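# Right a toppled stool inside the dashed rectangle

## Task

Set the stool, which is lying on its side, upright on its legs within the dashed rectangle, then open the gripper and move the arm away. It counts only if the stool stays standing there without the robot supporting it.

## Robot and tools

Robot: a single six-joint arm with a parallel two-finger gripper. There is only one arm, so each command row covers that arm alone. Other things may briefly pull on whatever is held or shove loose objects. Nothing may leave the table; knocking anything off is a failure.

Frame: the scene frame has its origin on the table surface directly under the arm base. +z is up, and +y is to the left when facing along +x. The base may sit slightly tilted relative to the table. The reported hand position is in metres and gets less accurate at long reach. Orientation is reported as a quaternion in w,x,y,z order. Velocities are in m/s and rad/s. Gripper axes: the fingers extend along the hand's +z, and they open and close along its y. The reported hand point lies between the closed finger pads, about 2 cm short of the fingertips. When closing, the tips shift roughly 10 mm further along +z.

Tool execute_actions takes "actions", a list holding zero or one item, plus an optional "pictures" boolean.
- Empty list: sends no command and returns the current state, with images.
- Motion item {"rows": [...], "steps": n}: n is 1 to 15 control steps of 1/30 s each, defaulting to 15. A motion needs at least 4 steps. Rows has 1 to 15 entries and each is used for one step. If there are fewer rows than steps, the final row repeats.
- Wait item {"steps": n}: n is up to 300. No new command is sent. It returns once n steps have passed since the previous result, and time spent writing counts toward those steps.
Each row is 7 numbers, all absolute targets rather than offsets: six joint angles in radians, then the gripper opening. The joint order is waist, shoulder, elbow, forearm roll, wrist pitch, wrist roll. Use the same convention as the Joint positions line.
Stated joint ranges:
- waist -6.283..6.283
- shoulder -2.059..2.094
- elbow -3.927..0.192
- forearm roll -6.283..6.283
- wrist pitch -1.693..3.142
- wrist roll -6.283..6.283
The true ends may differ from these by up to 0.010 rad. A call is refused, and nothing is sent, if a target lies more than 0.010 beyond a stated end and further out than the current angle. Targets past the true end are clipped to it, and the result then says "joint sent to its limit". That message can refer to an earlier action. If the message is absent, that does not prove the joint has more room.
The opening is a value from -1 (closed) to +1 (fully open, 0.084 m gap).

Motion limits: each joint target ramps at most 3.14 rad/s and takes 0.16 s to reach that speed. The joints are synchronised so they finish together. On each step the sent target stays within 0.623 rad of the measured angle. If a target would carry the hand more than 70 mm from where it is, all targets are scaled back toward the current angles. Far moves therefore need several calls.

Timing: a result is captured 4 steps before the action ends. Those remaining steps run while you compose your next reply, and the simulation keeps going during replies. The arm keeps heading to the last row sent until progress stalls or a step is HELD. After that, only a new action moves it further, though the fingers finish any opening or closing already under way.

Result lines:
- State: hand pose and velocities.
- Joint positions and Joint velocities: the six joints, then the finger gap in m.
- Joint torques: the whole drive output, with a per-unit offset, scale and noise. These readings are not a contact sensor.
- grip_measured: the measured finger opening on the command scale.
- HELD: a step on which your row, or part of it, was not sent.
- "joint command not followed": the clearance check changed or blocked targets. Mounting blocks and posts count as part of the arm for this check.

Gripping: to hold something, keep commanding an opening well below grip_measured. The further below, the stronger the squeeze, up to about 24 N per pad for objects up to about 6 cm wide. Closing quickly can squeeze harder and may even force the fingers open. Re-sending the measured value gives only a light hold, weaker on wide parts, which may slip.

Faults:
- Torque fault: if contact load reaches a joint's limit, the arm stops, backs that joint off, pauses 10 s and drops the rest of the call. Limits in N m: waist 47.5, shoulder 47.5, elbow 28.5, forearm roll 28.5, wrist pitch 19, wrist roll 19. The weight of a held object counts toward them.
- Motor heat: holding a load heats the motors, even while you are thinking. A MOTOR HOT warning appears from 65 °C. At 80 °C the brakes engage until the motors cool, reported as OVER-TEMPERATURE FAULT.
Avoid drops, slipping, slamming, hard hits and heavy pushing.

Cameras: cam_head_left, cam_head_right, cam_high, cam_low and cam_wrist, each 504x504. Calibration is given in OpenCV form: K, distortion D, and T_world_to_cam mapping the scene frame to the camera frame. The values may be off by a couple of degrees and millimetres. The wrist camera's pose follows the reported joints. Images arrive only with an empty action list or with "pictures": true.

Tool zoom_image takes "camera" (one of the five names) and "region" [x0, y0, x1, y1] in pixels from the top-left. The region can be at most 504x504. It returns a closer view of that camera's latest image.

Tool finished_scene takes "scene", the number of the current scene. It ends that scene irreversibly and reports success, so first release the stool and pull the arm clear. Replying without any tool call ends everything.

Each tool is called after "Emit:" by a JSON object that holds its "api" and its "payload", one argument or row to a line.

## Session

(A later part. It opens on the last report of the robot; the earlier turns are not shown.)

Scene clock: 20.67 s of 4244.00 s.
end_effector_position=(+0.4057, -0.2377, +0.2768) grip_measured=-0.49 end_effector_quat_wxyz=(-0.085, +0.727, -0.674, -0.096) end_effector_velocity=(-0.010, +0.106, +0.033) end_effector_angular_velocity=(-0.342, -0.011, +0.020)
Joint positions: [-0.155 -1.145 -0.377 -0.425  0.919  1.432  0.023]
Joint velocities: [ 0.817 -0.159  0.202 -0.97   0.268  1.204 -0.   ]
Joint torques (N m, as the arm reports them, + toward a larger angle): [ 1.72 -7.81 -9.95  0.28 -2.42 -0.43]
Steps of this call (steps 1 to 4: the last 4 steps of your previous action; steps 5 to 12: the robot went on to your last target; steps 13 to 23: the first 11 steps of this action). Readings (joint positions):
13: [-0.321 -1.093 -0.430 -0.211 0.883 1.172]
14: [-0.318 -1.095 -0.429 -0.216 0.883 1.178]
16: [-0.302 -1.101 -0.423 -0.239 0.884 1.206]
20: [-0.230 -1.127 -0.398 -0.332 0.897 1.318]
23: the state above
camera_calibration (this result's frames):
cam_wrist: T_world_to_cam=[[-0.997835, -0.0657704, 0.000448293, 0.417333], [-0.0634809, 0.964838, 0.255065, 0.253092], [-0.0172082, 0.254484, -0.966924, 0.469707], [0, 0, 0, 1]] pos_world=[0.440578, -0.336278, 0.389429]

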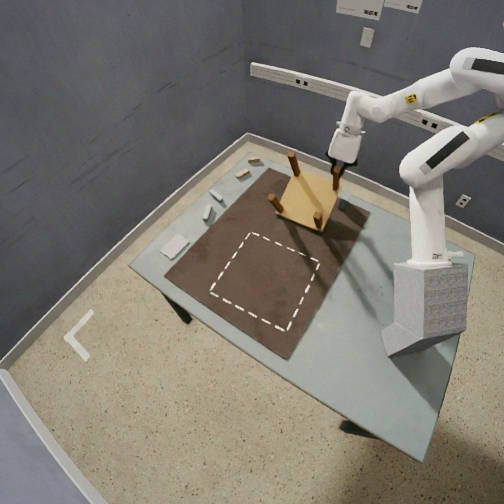

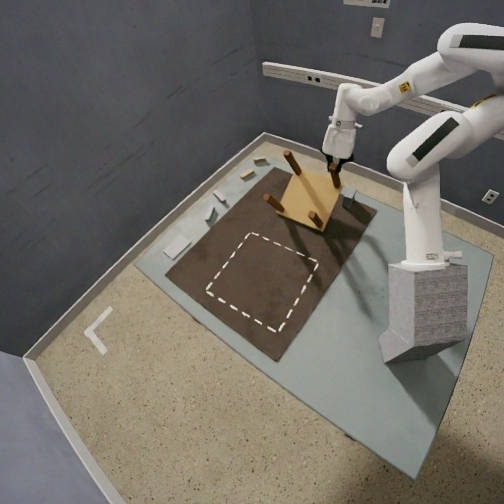

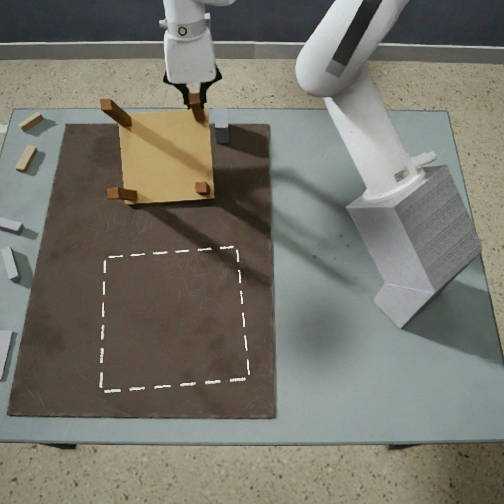

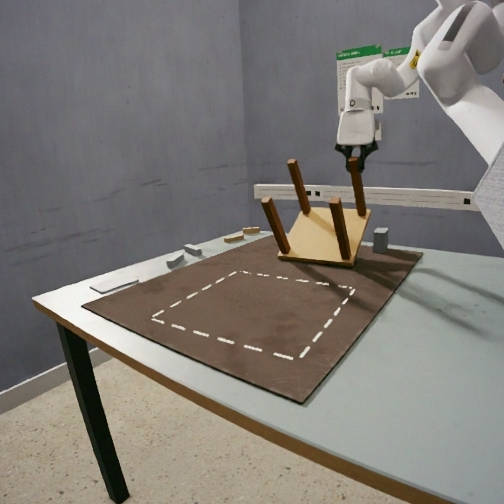

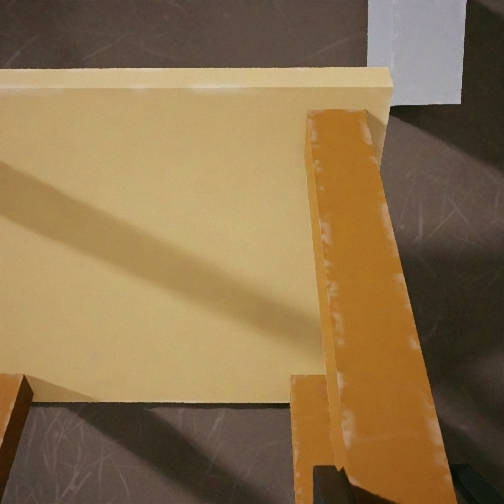

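Emit:
{"api": "execute_actions", "payload": {
  "actions": [
    {"rows": [[0.1601,-1.1507,-0.3262,-0.7556,1.0651,1.8712,-1],[0.1926,-1.1424,-0.324,-0.7807,1.0857,1.9107,-1],[0.2251,-1.1342,-0.3217,-0.8057,1.1063,1.9501,-1],[0.2576,-1.1259,-0.3195,-0.8308,1.1269,1.9896,-1],[0.2901,-1.1177,-0.3173,-0.8559,1.1475,2.0291,-1],[0.3201,-1.1036,-0.3171,-0.875,1.1686,2.0651,-1],[0.3501,-1.0895,-0.3169,-0.8942,1.1897,2.1011,-1],[0.38,-1.0754,-0.3167,-0.9133,1.2108,2.1372,-1],[0.41,-1.0613,-0.3165,-0.9325,1.2319,2.1732,-1],[0.44,-1.0472,-0.3163,-0.9516,1.253,2.2092,-1],[0.4636,-1.0272,-0.3181,-0.9638,1.2704,2.241,-1],[0.4872,-1.0073,-0.3199,-0.976,1.2878,2.2728,-1],[0.5107,-0.9873,-0.3217,-0.9881,1.3053,2.3045,-1],[0.5343,-0.9674,-0.3235,-1.0003,1.3227,2.3363,-1],[0.5579,-0.9474,-0.3253,-1.0125,1.3401,2.3681,-1]], "steps": 15}
  ]
}}

Emit:
{"api": "execute_actions", "payload": {
  "actions": [
    {"rows": [[0.5766,-0.9232,-0.3291,-1.02,1.3548,2.3967,-1],[0.5953,-0.899,-0.3328,-1.0275,1.3696,2.4252,-1],[0.614,-0.8747,-0.3366,-1.0349,1.3843,2.4538,-1],[0.6327,-0.8505,-0.3403,-1.0424,1.3991,2.4823,-1],[0.6514,-0.8263,-0.3441,-1.0499,1.4138,2.5109,-1],[0.665,-0.7991,-0.3498,-1.0543,1.425,2.5372,-1],[0.6786,-0.7718,-0.3555,-1.0587,1.4362,2.5634,-1],[0.6921,-0.7446,-0.3613,-1.0632,1.4473,2.5897,-1],[0.7057,-0.7173,-0.367,-1.0676,1.4585,2.6159,-1],[0.7193,-0.6901,-0.3727,-1.072,1.4697,2.6422,-1],[0.7292,-0.6611,-0.3803,-1.0741,1.4788,2.6657,-1],[0.739,-0.632,-0.3879,-1.0762,1.4879,2.6892,-1],[0.7489,-0.603,-0.3955,-1.0783,1.4969,2.7126,-1],[0.7587,-0.5739,-0.4031,-1.0804,1.506,2.7361,-1],[0.7686,-0.5449,-0.4107,-1.0825,1.5151,2.7596,-1]], "steps": 15}
  ],
  "pictures": true
}}

Scene clock: 22.50 s of 4244.00 s.
end_effector_position=(+0.4019, -0.1828, +0.2889) grip_measured=-0.49 end_effector_quat_wxyz=(-0.018, +0.731, -0.681, -0.024) end_effector_velocity=(-0.007, +0.107, +0.014) end_effector_angular_velocity=(-0.369, -0.030, +0.018)
Joint positions: [ 0.319 -1.1   -0.32  -0.871  1.168  2.063  0.023]
Joint velocities: [ 0.869  0.355  0.02  -0.583  0.588  1.037  0.   ]
Joint torques (N m, as the arm reports them, + toward a larger angle): [ 1.11 -2.3  -7.61  0.35 -2.23 -0.65]
Steps of this call (steps 1 to 4: the last 4 steps of your previous action; steps 5 to 30: the robot went on to your last target; steps 31 to 44: nothing new was sent; steps 45 to 55: the first 11 steps of this action). Readings (joint positions):
45: [0.128 -1.159 -0.328 -0.731 1.045 1.832]
46: [0.130 -1.158 -0.328 -0.732 1.046 1.835]
48: [0.148 -1.154 -0.328 -0.747 1.058 1.858]
52: [0.234 -1.131 -0.322 -0.812 1.112 1.962]
55: the state above

Scene clock: 23.00 s of 4244.00 s.
end_effector_position=(+0.3984, -0.1273, +0.2907) grip_measured=-0.49 end_effector_quat_wxyz=(+0.049, +0.730, -0.680, +0.049) end_effector_velocity=(-0.006, +0.112, -0.005) end_effector_angular_velocity=(-0.399, -0.041, -0.001)
Joint positions: [ 0.661 -0.795 -0.351 -1.051  1.422  2.535  0.023]
Joint velocities: [ 0.462  0.793 -0.151 -0.166  0.369  0.814  0.   ]
Joint torques (N m, as the arm reports them, + toward a larger angle): [ 2.22 -1.3  -7.27 -1.19 -1.46 -0.2 ]
Steps of this call (steps 1 to 4: the last 4 steps of your previous action; steps 5 to 15: the first 11 steps of this action). Readings (joint positions):
5: [0.457 -1.024 -0.320 -0.956 1.266 2.234]
6: [0.482 -1.006 -0.322 -0.970 1.284 2.267]
8: [0.529 -0.965 -0.325 -0.994 1.319 2.331]
12: [0.611 -0.872 -0.338 -1.031 1.382 2.451]
15: the state above
camera_calibration (this result's frames):
cam_wrist: T_world_to_cam=[[-0.997977, -0.0633553, -0.0052481, 0.419381], [-0.0620286, 0.988502, -0.137899, 0.259281], [0.0139244, -0.137295, -0.990432, 0.399489], [0, 0, 0, 1]] pos_world=[0.429053, -0.174882, 0.433622]

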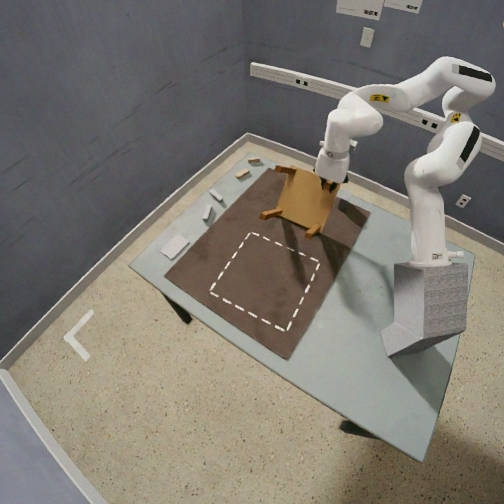

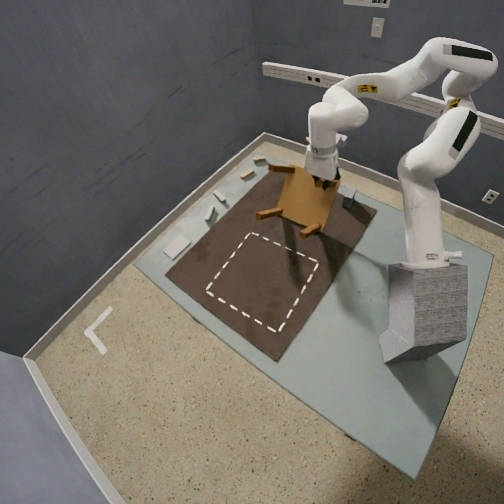

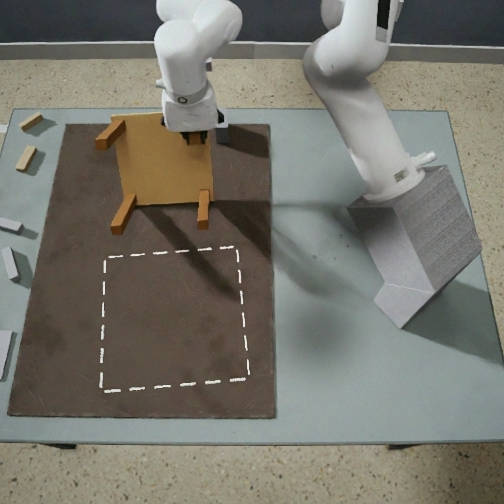

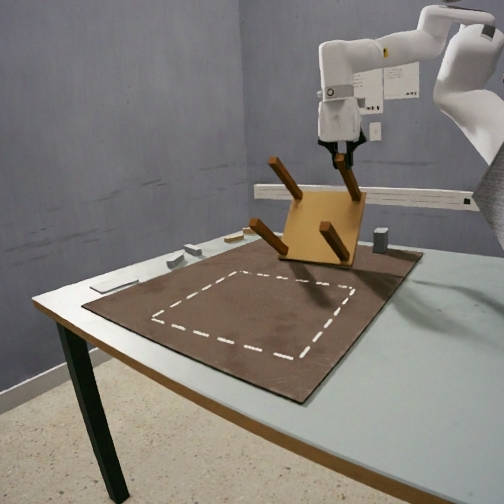

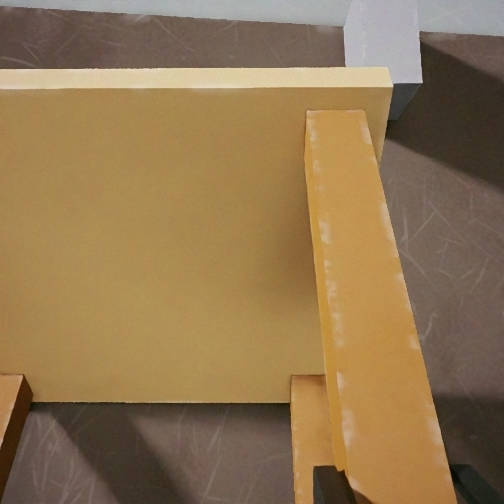

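Emit:
{"api": "execute_actions", "payload": {
  "actions": [
    {"rows": [[0.776,-0.5158,-0.4201,-1.0837,1.5232,2.78,-1],[0.7835,-0.4867,-0.4295,-1.0849,1.5314,2.8005,-1],[0.7909,-0.4575,-0.4388,-1.086,1.5395,2.8209,-1],[0.7984,-0.4284,-0.4482,-1.0872,1.5477,2.8414,-1],[0.8058,-0.3993,-0.4576,-1.0884,1.5558,2.8618,-1],[0.8108,-0.3698,-0.4687,-1.0885,1.563,2.8796,-1],[0.8157,-0.3403,-0.4797,-1.0885,1.5702,2.8974,-1],[0.8207,-0.3107,-0.4908,-1.0886,1.5775,2.9153,-1],[0.8256,-0.2812,-0.5018,-1.0886,1.5847,2.9331,-1],[0.8306,-0.2517,-0.5129,-1.0887,1.5919,2.9509,-1],[0.8332,-0.2218,-0.5255,-1.0876,1.5983,2.9663,-1],[0.8358,-0.1919,-0.5381,-1.0865,1.6047,2.9818,-1],[0.8383,-0.1619,-0.5508,-1.0855,1.6112,2.9972,-1],[0.8409,-0.132,-0.5634,-1.0844,1.6176,3.0127,-1],[0.8435,-0.1021,-0.576,-1.0833,1.624,3.0281,-1]], "steps": 15}
  ]
}}

Emit:
{"api": "execute_actions", "payload": {
  "actions": [
    {"rows": [[0.8446,-0.0727,-0.59,-1.0819,1.6304,3.0414,-1],[0.8457,-0.0433,-0.604,-1.0804,1.6369,3.0547,-1],[0.8468,-0.0138,-0.6179,-1.079,1.6433,3.068,-1],[0.8479,0.0156,-0.6319,-1.0775,1.6498,3.0813,-1],[0.849,0.045,-0.6459,-1.0761,1.6562,3.0946,-1],[0.8498,0.0727,-0.661,-1.0753,1.6638,3.1061,-1],[0.8506,0.1005,-0.6761,-1.0745,1.6714,3.1177,-1],[0.8513,0.1282,-0.6911,-1.0736,1.679,3.1292,-1],[0.8521,0.156,-0.7062,-1.0728,1.6866,3.1408,-1],[0.8529,0.1837,-0.7213,-1.072,1.6942,3.1523,-1],[0.8527,0.2105,-0.7376,-1.0712,1.7023,3.1618,-1],[0.8524,0.2372,-0.754,-1.0704,1.7104,3.1713,-1],[0.8522,0.264,-0.7703,-1.0695,1.7185,3.1809,-1],[0.8519,0.2907,-0.7867,-1.0687,1.7266,3.1904,-1],[0.8517,0.3175,-0.803,-1.0679,1.7347,3.1999,-1]], "steps": 15}
  ],
  "pictures": true
}}

Scene clock: 23.80 s of 4244.00 s.
end_effector_position=(+0.3961, -0.0731, +0.2833) grip_measured=-0.49 end_effector_quat_wxyz=(+0.114, +0.720, -0.673, +0.125) end_effector_velocity=(-0.004, +0.102, -0.024) end_effector_angular_velocity=(-0.368, -0.037, +0.014)
Joint positions: [ 0.81  -0.365 -0.471 -1.087  1.563  2.88   0.023]
Joint velocities: [ 0.159  0.838 -0.3   -0.008  0.207  0.521  0.   ]
Joint torques (N m, as the arm reports them, + toward a larger angle): [ 8.71 -3.34 -7.55 -2.49 -1.14 -0.47]
Steps of this call (steps 1 to 4: the last 4 steps of your previous action; steps 5 to 13: the robot went on to your last target; steps 14 to 24: the first 11 steps of this action). Readings (joint positions):
14: [0.766 -0.549 -0.410 -1.082 1.514 2.756]
15: [0.767 -0.546 -0.411 -1.082 1.515 2.759]
17: [0.772 -0.528 -0.417 -1.083 1.521 2.773]
21: [0.793 -0.446 -0.443 -1.086 1.543 2.829]
24: the state above

Scene clock: 24.30 s of 4244.00 s.
end_effector_position=(+0.3917, -0.0202, +0.2630) grip_measured=-0.49 end_effector_quat_wxyz=(+0.179, +0.707, -0.657, +0.194) end_effector_velocity=(-0.008, +0.101, -0.050) end_effector_angular_velocity=(-0.399, -0.039, +0.006)
Joint positions: [ 0.85   0.072 -0.662 -1.075  1.664  3.105  0.023]
Joint velocities: [ 0.028  0.849 -0.442  0.031  0.219  0.364  0.   ]
Joint torques (N m, as the arm reports them, + toward a larger angle): [11.46 -7.35 -6.45 -3.8   0.44 -0.62]
Steps of this call (steps 1 to 4: the last 4 steps of your previous action; steps 5 to 15: the first 11 steps of this action). Readings (joint positions):
5: [0.831 -0.221 -0.527 -1.086 1.597 2.964]
6: [0.835 -0.191 -0.539 -1.085 1.604 2.980]
8: [0.840 -0.132 -0.564 -1.083 1.617 3.011]
12: [0.847 -0.015 -0.619 -1.078 1.643 3.067]
15: the state above
camera_calibration (this result's frames):
cam_wrist: T_world_to_cam=[[-0.997422, -0.0705687, -0.0129922, 0.421001], [-0.0542034, 0.859643, -0.508012, 0.240863], [0.0470184, -0.505998, -0.861252, 0.332517], [0, 0, 0, 1]] pos_world=[0.417337, -0.00909395, 0.414212]

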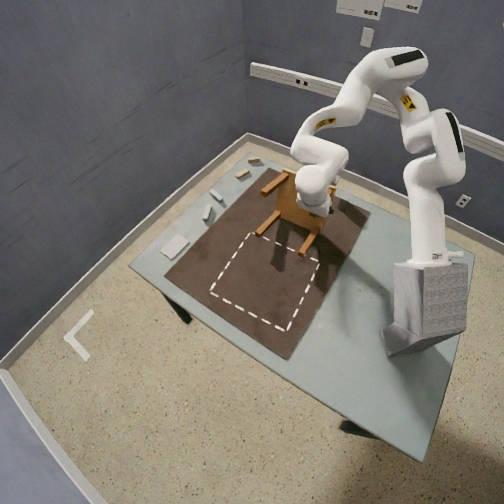

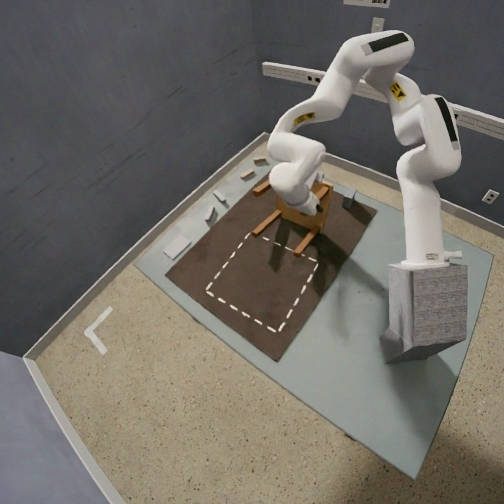

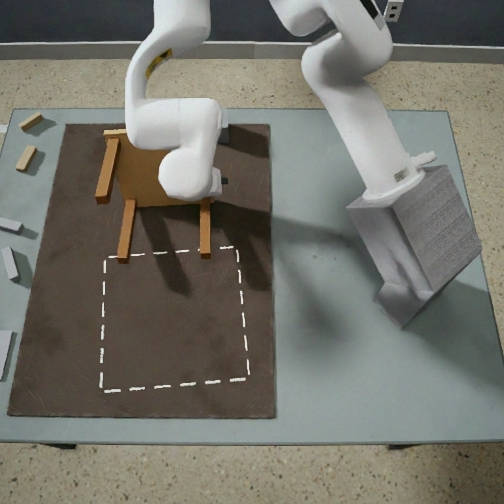

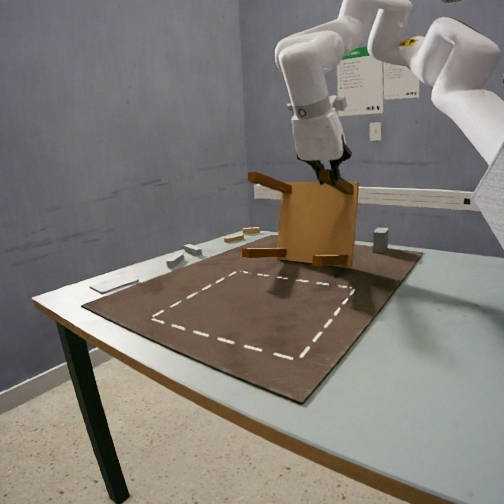

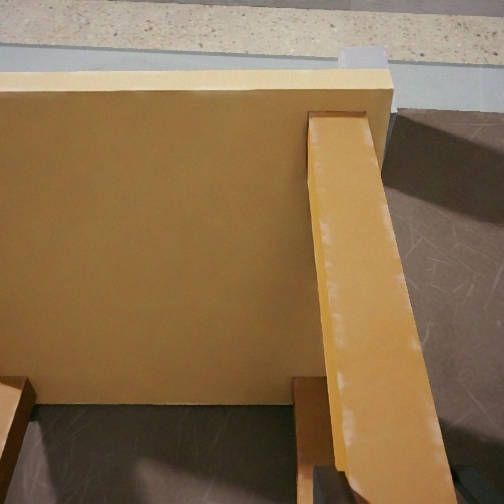

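Emit:
{"api": "execute_actions", "payload": {
  "actions": [
    {"rows": [[0.8508,0.332,-0.8128,-1.0673,1.7393,3.204,-1],[0.8494,0.3538,-0.8276,-1.0664,1.7462,3.2102,-1],[0.848,0.3773,-0.8435,-1.0654,1.7536,3.2169,-1],[0.8465,0.4009,-0.8595,-1.0644,1.7611,3.2236,-1],[0.845,0.4244,-0.8754,-1.0635,1.7685,3.2303,-1],[0.8436,0.448,-0.8914,-1.0625,1.776,3.237,-1],[0.8412,0.4696,-0.9075,-1.0614,1.7832,3.2415,-1],[0.8389,0.4898,-0.9227,-1.0604,1.79,3.2458,-1],[0.8367,0.5089,-0.937,-1.0595,1.7964,3.2498,-1],[0.8347,0.5266,-0.9502,-1.0586,1.8024,3.2536,-1],[0.833,0.5418,-0.9616,-1.0578,1.8075,3.2568,-1],[0.8316,0.5545,-0.9711,-1.0572,1.8117,3.2594,-1],[0.8304,0.5647,-0.9787,-1.0567,1.8151,3.2616,-1],[0.8297,0.571,-0.9835,-1.0564,1.8172,3.2629,-1],[0.8293,0.5748,-0.9863,-1.0562,1.8185,3.2637,-1]], "steps": 15}
  ]
}}

Emit:
{"api": "execute_actions", "payload": {
  "actions": [
    {"steps": 12}
  ],
  "pictures": true
}}

Scene clock: 26.93 s of 4244.00 s.
end_effector_position=(+0.3889, +0.0251, +0.2355) grip_measured=-0.49 end_effector_quat_wxyz=(+0.238, +0.685, -0.637, +0.261) end_effector_velocity=(-0.007, +0.074, -0.056) end_effector_angular_velocity=(-0.301, -0.005, -0.003)
Joint positions: [ 0.843  0.453 -0.896 -1.062  1.777  3.236  0.023]
Joint velocities: [-0.049  0.612 -0.436  0.028  0.193  0.144 -0.   ]
Joint torques (N m, as the arm reports them, + toward a larger angle): [ 16.79 -10.61  -5.23  -0.99   1.19  -0.38]
Steps of this call (steps 1 to 4: the last 4 steps of your previous action; steps 5 to 30: the robot went on to your last target; steps 31 to 68: nothing new was sent; steps 69 to 79: the first 11 steps of this action). Readings (joint positions):
69: [0.852 0.318 -0.803 -1.068 1.735 3.200]
70: [0.852 0.319 -0.804 -1.068 1.735 3.200]
72: [0.851 0.330 -0.812 -1.067 1.739 3.204]
76: [0.848 0.391 -0.853 -1.064 1.758 3.221]
79: the state above

Scene clock: 27.33 s of 4244.00 s.
end_effector_position=(+0.3873, +0.0390, +0.2238) grip_measured=-0.49 end_effector_quat_wxyz=(+0.258, +0.677, -0.630, +0.280) end_effector_velocity=(+0.002, +0.002, -0.003) end_effector_angular_velocity=(-0.013, -0.004, -0.007)
Joint positions: [ 0.831  0.572 -0.985 -1.056  1.817  3.263  0.023]
Joint velocities: [-0.007  0.025 -0.024 -0.002  0.01   0.008 -0.   ]
Joint torques (N m, as the arm reports them, + toward a larger angle): [ 14.93 -12.07  -4.72  -1.55   1.54  -0.51]
Kept back: nothing.
Steps of this call (steps 1 to 4: the last 4 steps of your previous action; steps 5 to 12: the robot went on to your last target). Readings (joint positions):
1: [0.841 0.473 -0.910 -1.061 1.784 3.241]
2: [0.840 0.492 -0.924 -1.060 1.790 3.245]
4: [0.836 0.525 -0.949 -1.058 1.801 3.253]
8: [0.832 0.564 -0.977 -1.056 1.814 3.261]
12: the state above
camera_calibration (this result's frames):
cam_wrist: T_world_to_cam=[[-0.997297, -0.0718868, -0.0151683, 0.420788], [-0.0404472, 0.709565, -0.703478, 0.214077], [0.0613337, -0.700963, -0.710555, 0.297201], [0, 0, 0, 1]] pos_world=[0.410081, 0.086674, 0.368159]

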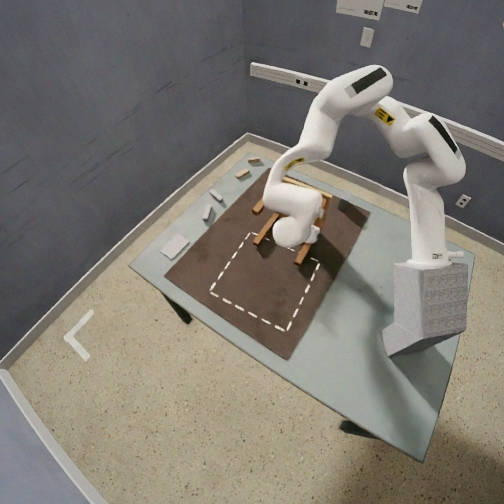

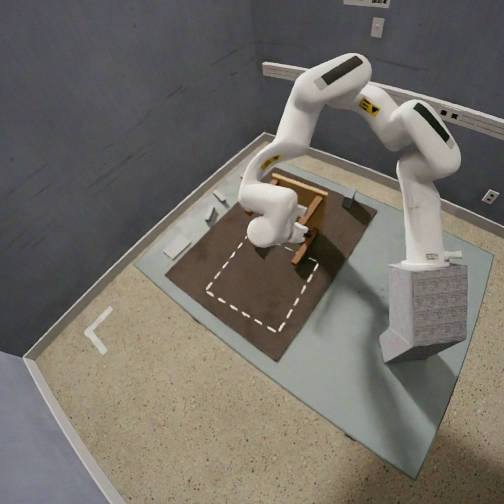

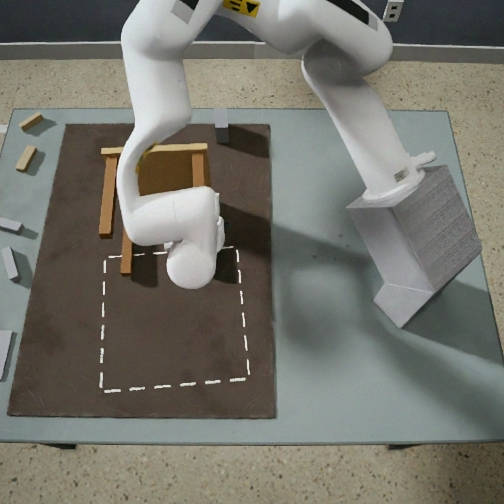

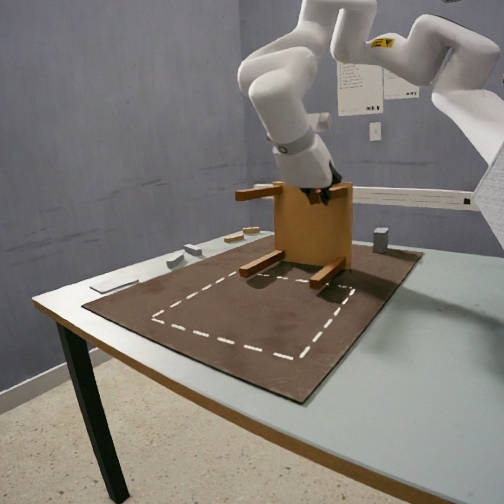

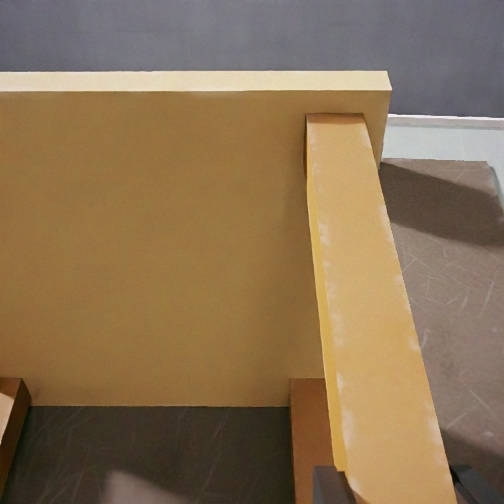

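Emit:
{"api": "execute_actions", "payload": {
  "actions": [
    {"rows": [[0.8286,0.58,-0.9904,-1.0559,1.8203,3.2646,-1],[0.8276,0.587,-0.9959,-1.0555,1.8227,3.2658,-1],[0.8265,0.595,-1.0022,-1.0551,1.8255,3.2672,-1],[0.8253,0.603,-1.0085,-1.0547,1.8283,3.2686,-1],[0.8242,0.611,-1.0148,-1.0542,1.831,3.2699,-1],[0.8231,0.619,-1.0211,-1.0538,1.8338,3.2713,-1],[0.8221,0.626,-1.0266,-1.0534,1.8362,3.2725,-1],[0.8214,0.631,-1.0305,-1.0532,1.8379,3.2734,-1],[0.8211,0.633,-1.0321,-1.0531,1.8386,3.2737,-1]], "steps": 15}
  ]
}}

Emit:
{"api": "execute_actions", "payload": {
  "actions": [
    {"steps": 8}
  ],
  "pictures": true
}}

Scene clock: 27.97 s of 4244.00 s.
end_effector_position=(+0.3868, +0.0444, +0.2186) grip_measured=-0.49 end_effector_quat_wxyz=(+0.267, +0.673, -0.627, +0.287) end_effector_velocity=(-0.003, +0.018, -0.017) end_effector_angular_velocity=(-0.069, +0.002, +0.001)
Joint positions: [ 0.824  0.62  -1.023 -1.054  1.834  3.271  0.023]
Joint velocities: [-0.018  0.145 -0.112  0.004  0.045  0.024  0.   ]
Joint torques (N m, as the arm reports them, + toward a larger angle): [ 11.55 -11.86  -3.2   -0.35   1.48  -0.5 ]
Steps of this call (steps 1 to 8: the robot went on to your last target; steps 9 to 19: the first 11 steps of this action). Readings (joint positions):
9: [0.830 0.574 -0.987 -1.057 1.818 3.264]
10: [0.830 0.575 -0.987 -1.056 1.819 3.264]
12: [0.829 0.579 -0.990 -1.056 1.820 3.265]
16: [0.826 0.601 -1.008 -1.055 1.828 3.268]
19: the state above

Scene clock: 28.23 s of 4244.00 s.
end_effector_position=(+0.3866, +0.0458, +0.2171) grip_measured=-0.49 end_effector_quat_wxyz=(+0.269, +0.672, -0.627, +0.289) end_effector_velocity=(+0.000, +0.000, -0.001) end_effector_angular_velocity=(-0.003, +0.002, -0.003)
Joint positions: [ 0.822  0.632 -1.033 -1.053  1.838  3.273  0.023]
Joint velocities: [-0.003  0.005 -0.006  0.001  0.002  0.     0.   ]
Joint torques (N m, as the arm reports them, + toward a larger angle): [  9.65 -10.06  -2.33  -0.08   1.52  -0.35]
Kept back: nothing.
Steps of this call (steps 1 to 4: the last 4 steps of your previous action; steps 5 to 8: the robot went on to your last target). Readings (joint positions):
1: [0.824 0.624 -1.026 -1.054 1.836 3.272]
2: [0.823 0.627 -1.028 -1.054 1.836 3.272]
4: [0.823 0.630 -1.031 -1.054 1.838 3.273]
8: the state above
camera_calibration (this result's frames):
cam_wrist: T_world_to_cam=[[-0.997475, -0.0700122, -0.0118839, 0.419686], [-0.0396475, 0.687882, -0.724739, 0.20981], [0.0589153, -0.722438, -0.688921, 0.294566], [0, 0, 0, 1]] pos_world=[0.40959, 0.097864, 0.359977]

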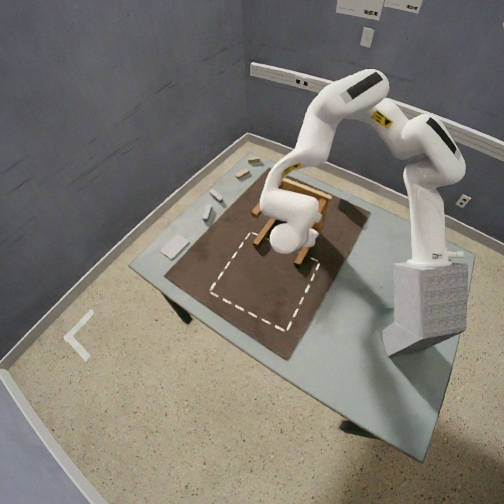

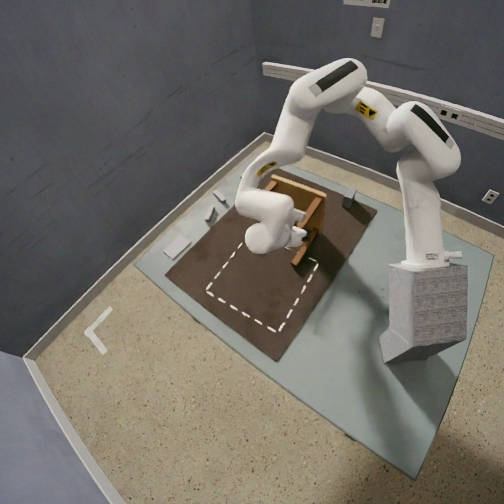

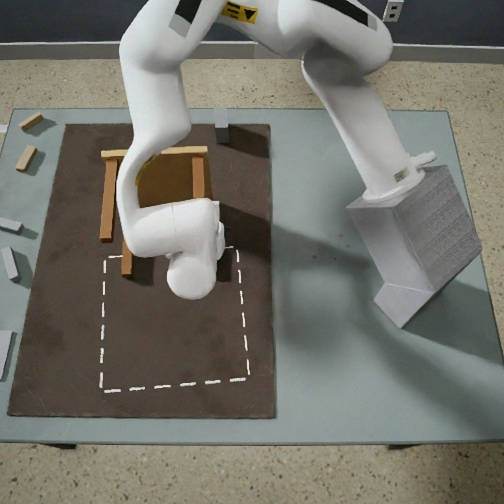

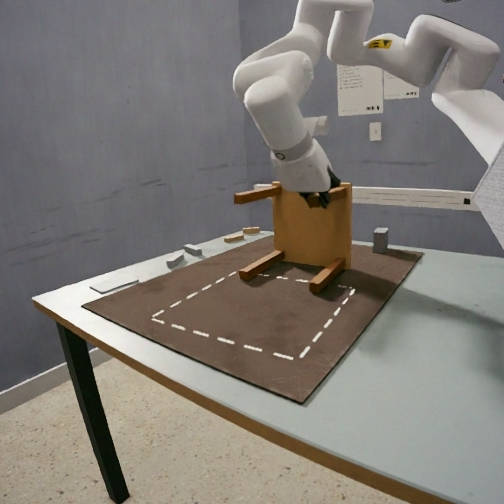

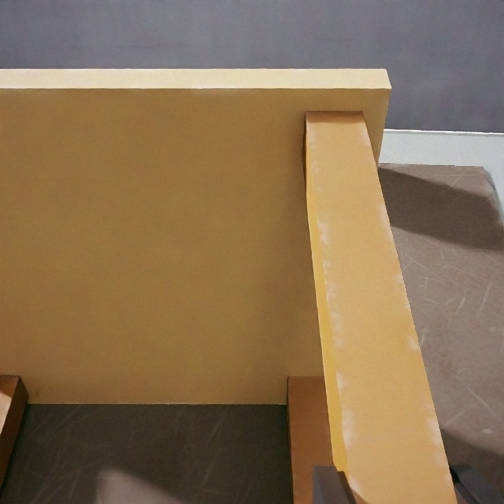

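Emit:
{"api": "execute_actions", "payload": {
  "actions": [
    {"rows": [[0.8222,0.628,-1.03,-1.0533,1.837,3.273,-0.6],[0.8222,0.626,-1.0285,-1.0533,1.836,3.2725,-0.45],[0.8222,0.626,-1.0285,-1.0533,1.836,3.2725,-0.3],[0.8222,0.626,-1.0285,-1.0533,1.836,3.2725,-0.1],[0.8222,0.626,-1.0285,-1.0533,1.836,3.2725,0.1],[0.8222,0.626,-1.0285,-1.0533,1.836,3.2725,0.3]], "steps": 12}
  ]
}}

Scene clock: 28.70 s of 4244.00 s.
end_effector_position=(+0.3854, +0.0427, +0.2158) grip_measured=+0.07 end_effector_quat_wxyz=(+0.272, +0.672, -0.625, +0.288) end_effector_velocity=(+0.002, +0.003, +0.003) end_effector_angular_velocity=(+0.015, -0.005, -0.003)
Joint positions: [ 0.817  0.628 -1.025 -1.053  1.838  3.273  0.047]
Joint velocities: [ 0.008 -0.009  0.     0.001 -0.007 -0.002  0.122]
Joint torques (N m, as the arm reports them, + toward a larger angle): [ 20.5  -11.16  -4.7    0.31   0.62  -0.18]
Steps of this call (steps 1 to 6: the robot went on to your last target; steps 7 to 14: the first 8 steps of this action). Readings (joint positions):
7: [0.822 0.633 -1.033 -1.053 1.838 3.274]
8: [0.822 0.632 -1.033 -1.053 1.838 3.274]
10: [0.822 0.630 -1.031 -1.053 1.837 3.273]
14: the state above

Emit:
{"api": "execute_actions", "payload": {
  "actions": [
    {"rows": [[0.8224,0.6218,-1.0257,-1.0533,1.8357,3.2725,0.3],[0.823,0.61,-1.0176,-1.0533,1.8343,3.2725,0.3],[0.8243,0.5906,-1.0044,-1.0533,1.8312,3.2725,0.3],[0.826,0.5646,-0.9868,-1.0533,1.8263,3.2725,0.3],[0.8284,0.5324,-0.9651,-1.0533,1.8192,3.2725,0.3],[0.831,0.4946,-0.94,-1.0533,1.8098,3.2725,0.3],[0.8336,0.4518,-0.9121,-1.0533,1.7982,3.2725,0.3],[0.836,0.4045,-0.8822,-1.0533,1.7843,3.2725,0.3],[0.8383,0.3532,-0.8511,-1.0533,1.7682,3.2725,0.3],[0.8397,0.2985,-0.8199,-1.0533,1.75,3.2728,0.3],[0.84,0.241,-0.7895,-1.0533,1.7299,3.2822,0.3],[0.84,0.1814,-0.761,-1.0533,1.7081,3.3047,0.3],[0.84,0.12,-0.7354,-1.0533,1.6847,3.3393,0.3],[0.835,0.0575,-0.7134,-1.0513,1.6599,3.3845,0.3],[0.8213,-0.0055,-0.6958,-1.0459,1.6342,3.4379,0.3]], "steps": 15}
  ]
}}

Emit:
{"api": "execute_actions", "payload": {
  "actions": [
    {"rows": [[0.8006,-0.0685,-0.6831,-1.0377,1.6076,3.497,0.3],[0.7749,-0.131,-0.6754,-1.0275,1.5805,3.5589,0.3],[0.7462,-0.1924,-0.6727,-1.0161,1.5533,3.6207,0.3],[0.7167,-0.252,-0.6727,-1.0045,1.5262,3.6799,0.3],[0.6882,-0.3095,-0.6727,-0.9931,1.4996,3.7343,0.3],[0.662,-0.3642,-0.6727,-0.9828,1.4738,3.782,0.3],[0.6395,-0.4155,-0.6727,-0.9739,1.4492,3.822,0.3],[0.6213,-0.4628,-0.6727,-0.9666,1.4262,3.8535,0.3],[0.6075,-0.5056,-0.6727,-0.9612,1.4051,3.8769,0.3],[0.598,-0.5434,-0.6727,-0.9574,1.3863,3.8928,0.3],[0.5921,-0.5756,-0.6727,-0.9551,1.3702,3.9026,0.3],[0.589,-0.6016,-0.6727,-0.9539,1.357,3.9077,0.3],[0.5877,-0.621,-0.6727,-0.9533,1.3472,3.9098,0.3],[0.5874,-0.6328,-0.6727,-0.9532,1.3411,3.9103,0.3],[0.5874,-0.637,-0.6727,-0.9532,1.339,3.9103,0.3]], "steps": 15}
  ]
}}

Emit:
{"api": "execute_actions", "payload": {
  "actions": [
    {"steps": 14}
  ],
  "pictures": true
}}

Scene clock: 34.73 s of 4244.00 s.
end_effector_position=(+0.3920, +0.0240, +0.2347) grip_measured=+0.29 end_effector_quat_wxyz=(+0.247, +0.666, -0.651, +0.269) end_effector_velocity=(+0.034, -0.135, +0.111) end_effector_angular_velocity=(+0.523, -0.147, -0.304)
Joint positions: [ 0.832  0.477 -0.929 -1.053  1.802  3.273  0.056]
Joint velocities: [ 0.058 -1.076  0.67  -0.    -0.297 -0.001 -0.   ]
Joint torques (N m, as the arm reports them, + toward a larger angle): [ 17.88 -13.5   -4.48   0.22   0.67  -0.22]
Steps of this call (steps 1 to 4: the last 4 steps of your previous action; steps 5 to 15: the robot went on to your last target; steps 16 to 90: nothing new was sent; then 2.67 s passed at rest; steps 91 to 101: the first 11 steps of this action). Readings (joint positions):
91: [0.822 0.626 -1.028 -1.053 1.836 3.273]
92: [0.822 0.626 -1.028 -1.053 1.836 3.272]
94: [0.822 0.620 -1.024 -1.053 1.835 3.272]
98: [0.826 0.566 -0.986 -1.053 1.824 3.272]
101: the state above

Scene clock: 35.23 s of 4244.00 s.
end_effector_position=(+0.4415, -0.0661, +0.2862) grip_measured=+0.29 end_effector_quat_wxyz=(-0.093, -0.313, +0.939, -0.104) end_effector_velocity=(+0.168, -0.212, +0.099) end_effector_angular_velocity=(+0.762, -0.554, -2.420)
Joint positions: [ 0.698 -0.277 -0.685 -0.998  1.512  3.696  0.056]
Joint velocities: [-0.537 -1.331  0.065  0.211 -0.619  1.051 -0.   ]
Joint torques (N m, as the arm reports them, + toward a larger angle): [11.76 -5.01 -5.66  0.43 -0.61 -0.66]
Steps of this call (steps 1 to 4: the last 4 steps of your previous action; steps 5 to 15: the first 11 steps of this action). Readings (joint positions):
5: [0.838 0.253 -0.804 -1.053 1.731 3.299]
6: [0.837 0.199 -0.780 -1.053 1.711 3.323]
8: [0.828 0.087 -0.739 -1.048 1.668 3.393]
12: [0.757 -0.136 -0.694 -1.021 1.576 3.576]
15: the state above

Scene clock: 35.70 s of 4244.00 s.
end_effector_position=(+0.4902, -0.1273, +0.3302) grip_measured=+0.29 end_effector_quat_wxyz=(-0.001, -0.041, +0.999, -0.001) end_effector_velocity=(+0.003, -0.005, +0.004) end_effector_angular_velocity=(+0.027, -0.020, -0.060)
Joint positions: [ 0.589 -0.631 -0.671 -0.954  1.341  3.908  0.056]
Joint velocities: [-0.013 -0.038  0.01   0.006 -0.028  0.028 -0.   ]
Joint torques (N m, as the arm reports them, + toward a larger angle): [ 5.34 -3.85 -6.81  0.07 -1.26 -0.4 ]
Kept back: nothing.
Steps of this call (steps 1 to 4: the last 4 steps of your previous action; steps 5 to 14: the robot went on to your last target). Readings (joint positions):
1: [0.681 -0.321 -0.683 -0.991 1.491 3.729]
2: [0.665 -0.364 -0.681 -0.985 1.471 3.759]
4: [0.639 -0.447 -0.678 -0.974 1.431 3.811]
8: [0.601 -0.584 -0.676 -0.959 1.366 3.883]
14: the state above
camera_calibration (this result's frames):
cam_wrist: T_world_to_cam=[[-0.0726428, 0.997311, -0.00972255, 0.194076], [0.997357, 0.0726249, -0.00218991, -0.410271], [-0.00147792, -0.00985594, -0.99995, 0.464324], [0, 0, 0, 1]] pos_world=[0.423971, -0.159182, 0.46529]

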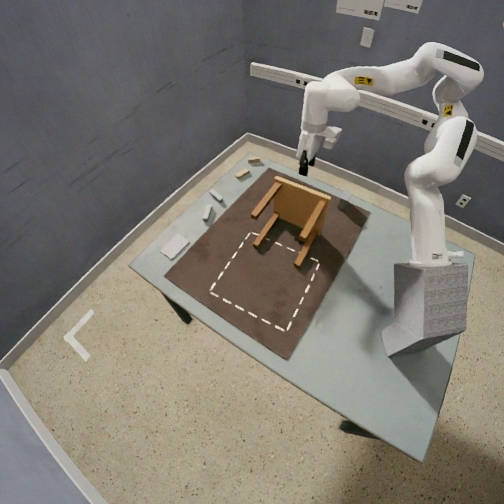

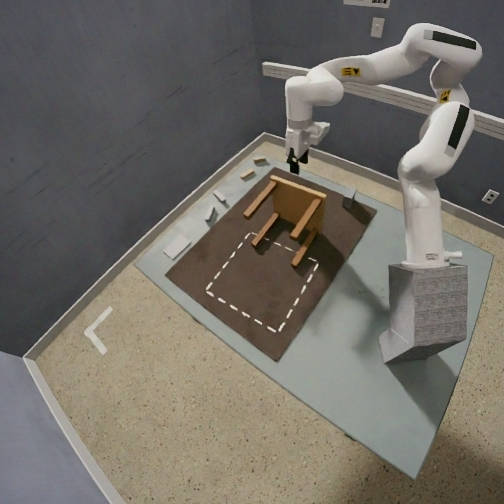

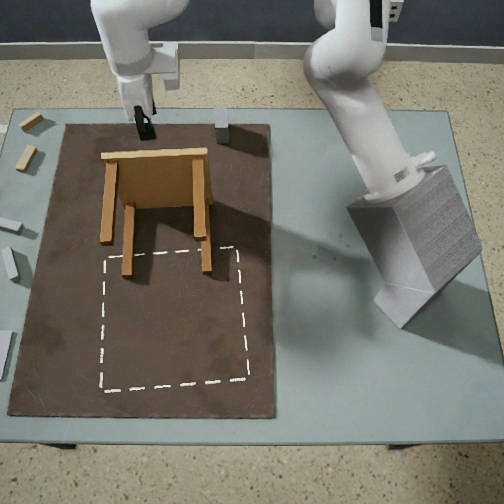

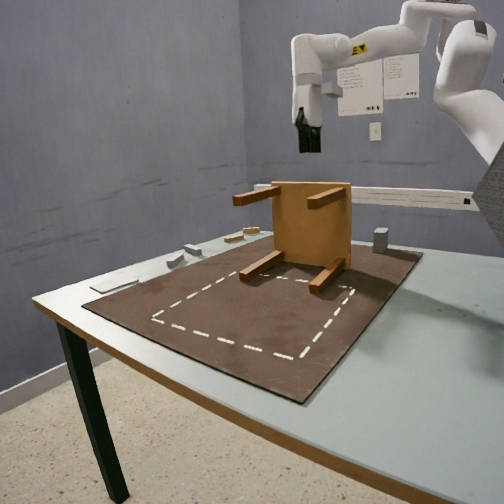

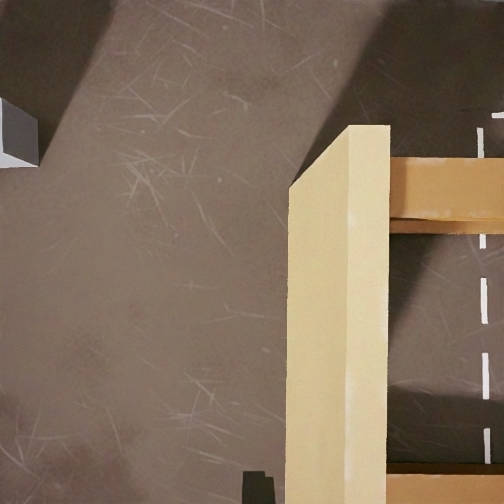

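Emit:
{"api": "execute_actions", "payload": {
  "actions": [
    {"rows": [[0.5838,-0.6354,-0.6713,-0.9546,1.3346,3.9109,0.3],[0.575,-0.6314,-0.668,-0.9581,1.3235,3.9125,0.3],[0.5608,-0.6251,-0.6625,-0.9636,1.3059,3.915,0.3],[0.543,-0.6171,-0.6558,-0.9706,1.2838,3.9182,0.3],[0.5217,-0.6076,-0.6477,-0.9789,1.2572,3.9219,0.3],[0.4995,-0.5976,-0.6392,-0.9876,1.2296,3.9258,0.3],[0.4773,-0.5877,-0.6307,-0.9963,1.202,3.9298,0.3],[0.4551,-0.5778,-0.6223,-1.005,1.1744,3.9337,0.3],[0.4329,-0.5678,-0.6138,-1.0137,1.1467,3.9376,0.3],[0.4098,-0.5575,-0.605,-1.0227,1.118,3.9417,0.3],[0.3909,-0.5482,-0.6016,-1.0323,1.0969,3.9447,0.3],[0.3719,-0.539,-0.5981,-1.0419,1.0758,3.9476,0.3],[0.353,-0.5297,-0.5947,-1.0516,1.0547,3.9506,0.3],[0.334,-0.5205,-0.5912,-1.0612,1.0336,3.9535,0.3],[0.3151,-0.5112,-0.5878,-1.0708,1.0125,3.9565,0.3]], "steps": 15}
  ]
}}

Emit:
{"api": "execute_actions", "payload": {
  "actions": [
    {"rows": [[0.2979,-0.4997,-0.5869,-1.0819,0.9933,3.9615,0.3],[0.2825,-0.4893,-0.5861,-1.0918,0.9762,3.9659,0.3],[0.268,-0.4796,-0.5853,-1.1011,0.9601,3.9701,0.3],[0.2554,-0.4711,-0.5846,-1.1093,0.946,3.9738,0.3],[0.2445,-0.4639,-0.5841,-1.1163,0.9339,3.9769,0.3],[0.2355,-0.4578,-0.5836,-1.1221,0.9238,3.9796,0.3],[0.2291,-0.4535,-0.5832,-1.1262,0.9167,3.9814,0.3],[0.2246,-0.4505,-0.583,-1.1291,0.9117,3.9827,0.3]], "steps": 15}
  ]
}}

Emit:
{"api": "execute_actions", "payload": {
  "actions": [
    {"steps": 6}
  ],
  "pictures": true
}}

Scene clock: 37.87 s of 4244.00 s.
end_effector_position=(+0.4932, -0.1221, +0.2993) grip_measured=+0.29 end_effector_quat_wxyz=(+0.002, -0.035, +0.999, -0.001) end_effector_velocity=(-0.009, +0.039, -0.202) end_effector_angular_velocity=(-0.006, +0.016, +0.013)
Joint positions: [ 0.491 -0.594 -0.636 -0.991  1.219  3.927  0.056]
Joint velocities: [-0.586  0.266  0.227 -0.228 -0.717  0.101 -0.   ]
Joint torques (N m, as the arm reports them, + toward a larger angle): [ 4.68 -4.87 -6.1   0.01 -1.07 -0.26]
Steps of this call (steps 1 to 30: the robot went on to your last target; steps 31 to 54: nothing new was sent; steps 55 to 65: the first 11 steps of this action). Readings (joint positions):
55: [0.587 -0.637 -0.673 -0.953 1.339 3.910]
56: [0.587 -0.637 -0.673 -0.953 1.339 3.910]
58: [0.583 -0.635 -0.671 -0.955 1.332 3.911]
62: [0.544 -0.618 -0.657 -0.971 1.284 3.918]
65: the state above

Scene clock: 38.37 s of 4244.00 s.
end_effector_position=(+0.4906, -0.1166, +0.2168) grip_measured=+0.29 end_effector_quat_wxyz=(+0.001, -0.036, +0.999, +0.000) end_effector_velocity=(-0.006, +0.002, -0.062) end_effector_angular_velocity=(+0.012, +0.007, +0.004)
Joint positions: [ 0.241 -0.461 -0.584 -1.119  0.931  3.978  0.056]
Joint velocities: [-0.186  0.12   0.017 -0.116 -0.209  0.052  0.   ]
Joint torques (N m, as the arm reports them, + toward a larger angle): [  9.58 -10.46  -5.82   0.47  -1.2   -0.36]
Steps of this call (steps 1 to 4: the last 4 steps of your previous action; steps 5 to 15: the first 11 steps of this action). Readings (joint positions):
5: [0.390 -0.547 -0.604 -1.034 1.098 3.944]
6: [0.370 -0.537 -0.599 -1.044 1.076 3.948]
8: [0.332 -0.517 -0.593 -1.064 1.033 3.955]
12: [0.270 -0.479 -0.586 -1.101 0.963 3.970]
15: the state above

Scene clock: 38.57 s of 4244.00 s.
end_effector_position=(+0.4908, -0.1165, +0.2124) grip_measured=+0.29 end_effector_quat_wxyz=(+0.001, -0.036, +0.999, +0.001) end_effector_velocity=(+0.000, +0.001, -0.005) end_effector_angular_velocity=(+0.004, -0.003, +0.001)
Joint positions: [ 0.227 -0.452 -0.583 -1.128  0.914  3.982  0.056]
Joint velocities: [-0.017  0.009  0.002 -0.011 -0.023  0.004 -0.   ]
Joint torques (N m, as the arm reports them, + toward a larger angle): [ 7.74 -9.1  -5.31  0.2  -1.23 -0.21]
Kept back: nothing.
Steps of this call (steps 1 to 4: the last 4 steps of your previous action; steps 5 to 6: the robot went on to your last target). Readings (joint positions):
1: [0.236 -0.457 -0.584 -1.122 0.925 3.980]
2: [0.232 -0.455 -0.583 -1.124 0.921 3.981]
4: [0.228 -0.453 -0.583 -1.127 0.916 3.982]
6: the state above
camera_calibration (this result's frames):
cam_wrist: T_world_to_cam=[[-0.0633825, 0.997969, -0.00640258, 0.177056], [0.997983, 0.0634033, 0.00310027, -0.414419], [0.00349992, -0.00619317, -0.999975, 0.344561], [0, 0, 0, 1]] pos_world=[0.4236, -0.148287, 0.34697]

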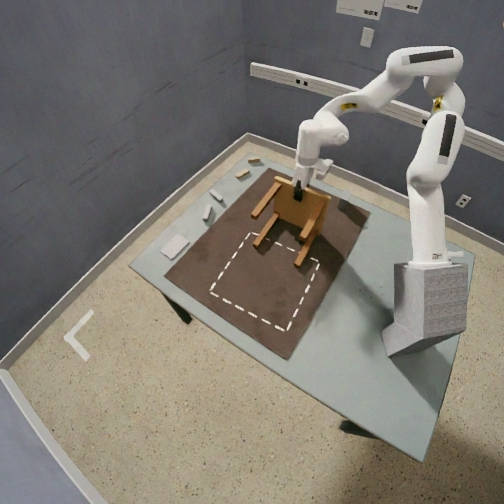

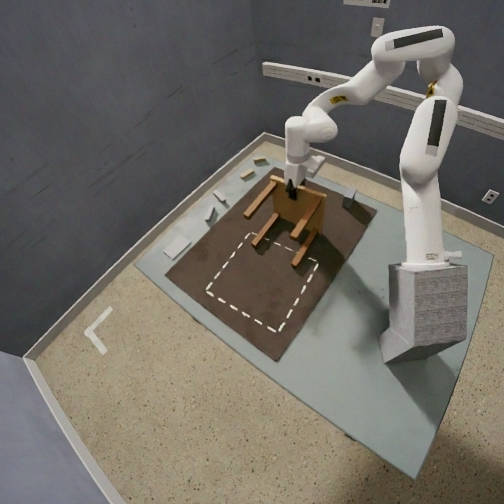

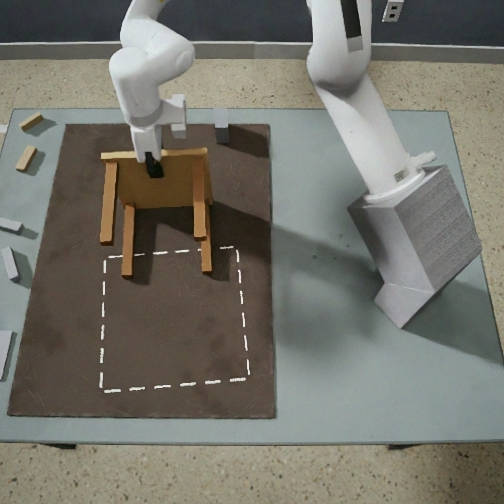

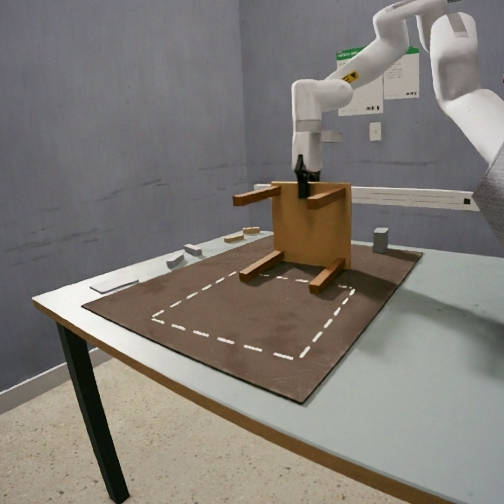

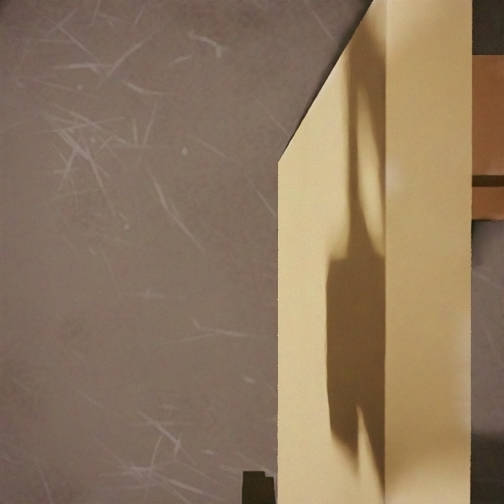

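Emit:
{"api": "execute_actions", "payload": {
  "actions": [
    {"rows": [[0.2246,-0.4505,-0.583,-1.1291,0.9117,3.9827,0.15],[0.2246,-0.4505,-0.583,-1.1291,0.9117,3.9827,0.0],[0.2246,-0.4505,-0.583,-1.1291,0.9117,3.9827,-0.15],[0.2246,-0.4505,-0.583,-1.1291,0.9117,3.9827,-0.3],[0.2246,-0.4505,-0.583,-1.1291,0.9117,3.9827,-0.42],[0.2246,-0.4505,-0.583,-1.1291,0.9117,3.9827,-0.52],[0.2246,-0.4505,-0.583,-1.1291,0.9117,3.9827,-0.6],[0.2246,-0.4505,-0.583,-1.1291,0.9117,3.9827,-0.66],[0.2246,-0.4505,-0.583,-1.1291,0.9117,3.9827,-0.72],[0.2246,-0.4505,-0.583,-1.1291,0.9117,3.9827,-0.78],[0.2246,-0.4505,-0.583,-1.1291,0.9117,3.9827,-0.84],[0.2246,-0.4505,-0.583,-1.1291,0.9117,3.9827,-0.9],[0.2246,-0.4505,-0.583,-1.1291,0.9117,3.9827,-0.95],[0.2246,-0.4505,-0.583,-1.1291,0.9117,3.9827,-1]], "steps": 15}
  ]
}}

Scene clock: 39.27 s of 4244.00 s.
end_effector_position=(+0.4910, -0.1176, +0.2117) grip_measured=-0.64 end_effector_quat_wxyz=(+0.001, -0.035, +0.999, +0.000) end_effector_velocity=(-0.008, +0.009, -0.005) end_effector_angular_velocity=(+0.008, +0.011, +0.028)
Joint positions: [ 0.224 -0.451 -0.584 -1.13   0.913  3.983  0.016]
Joint velocities: [ 0.002  0.014  0.016 -0.003 -0.01  -0.004 -0.002]
Joint torques (N m, as the arm reports them, + toward a larger angle): [ 9.68 -8.99 -4.81  0.89 -2.09 -0.32]
Steps of this call (steps 1 to 10: the robot went on to your last target; steps 11 to 21: the first 11 steps of this action). Readings (joint positions):
11: [0.225 -0.451 -0.583 -1.129 0.912 3.983]
12: [0.225 -0.451 -0.583 -1.129 0.912 3.983]
14: [0.225 -0.451 -0.583 -1.129 0.912 3.983]
18: [0.225 -0.451 -0.583 -1.129 0.912 3.983]
21: the state above


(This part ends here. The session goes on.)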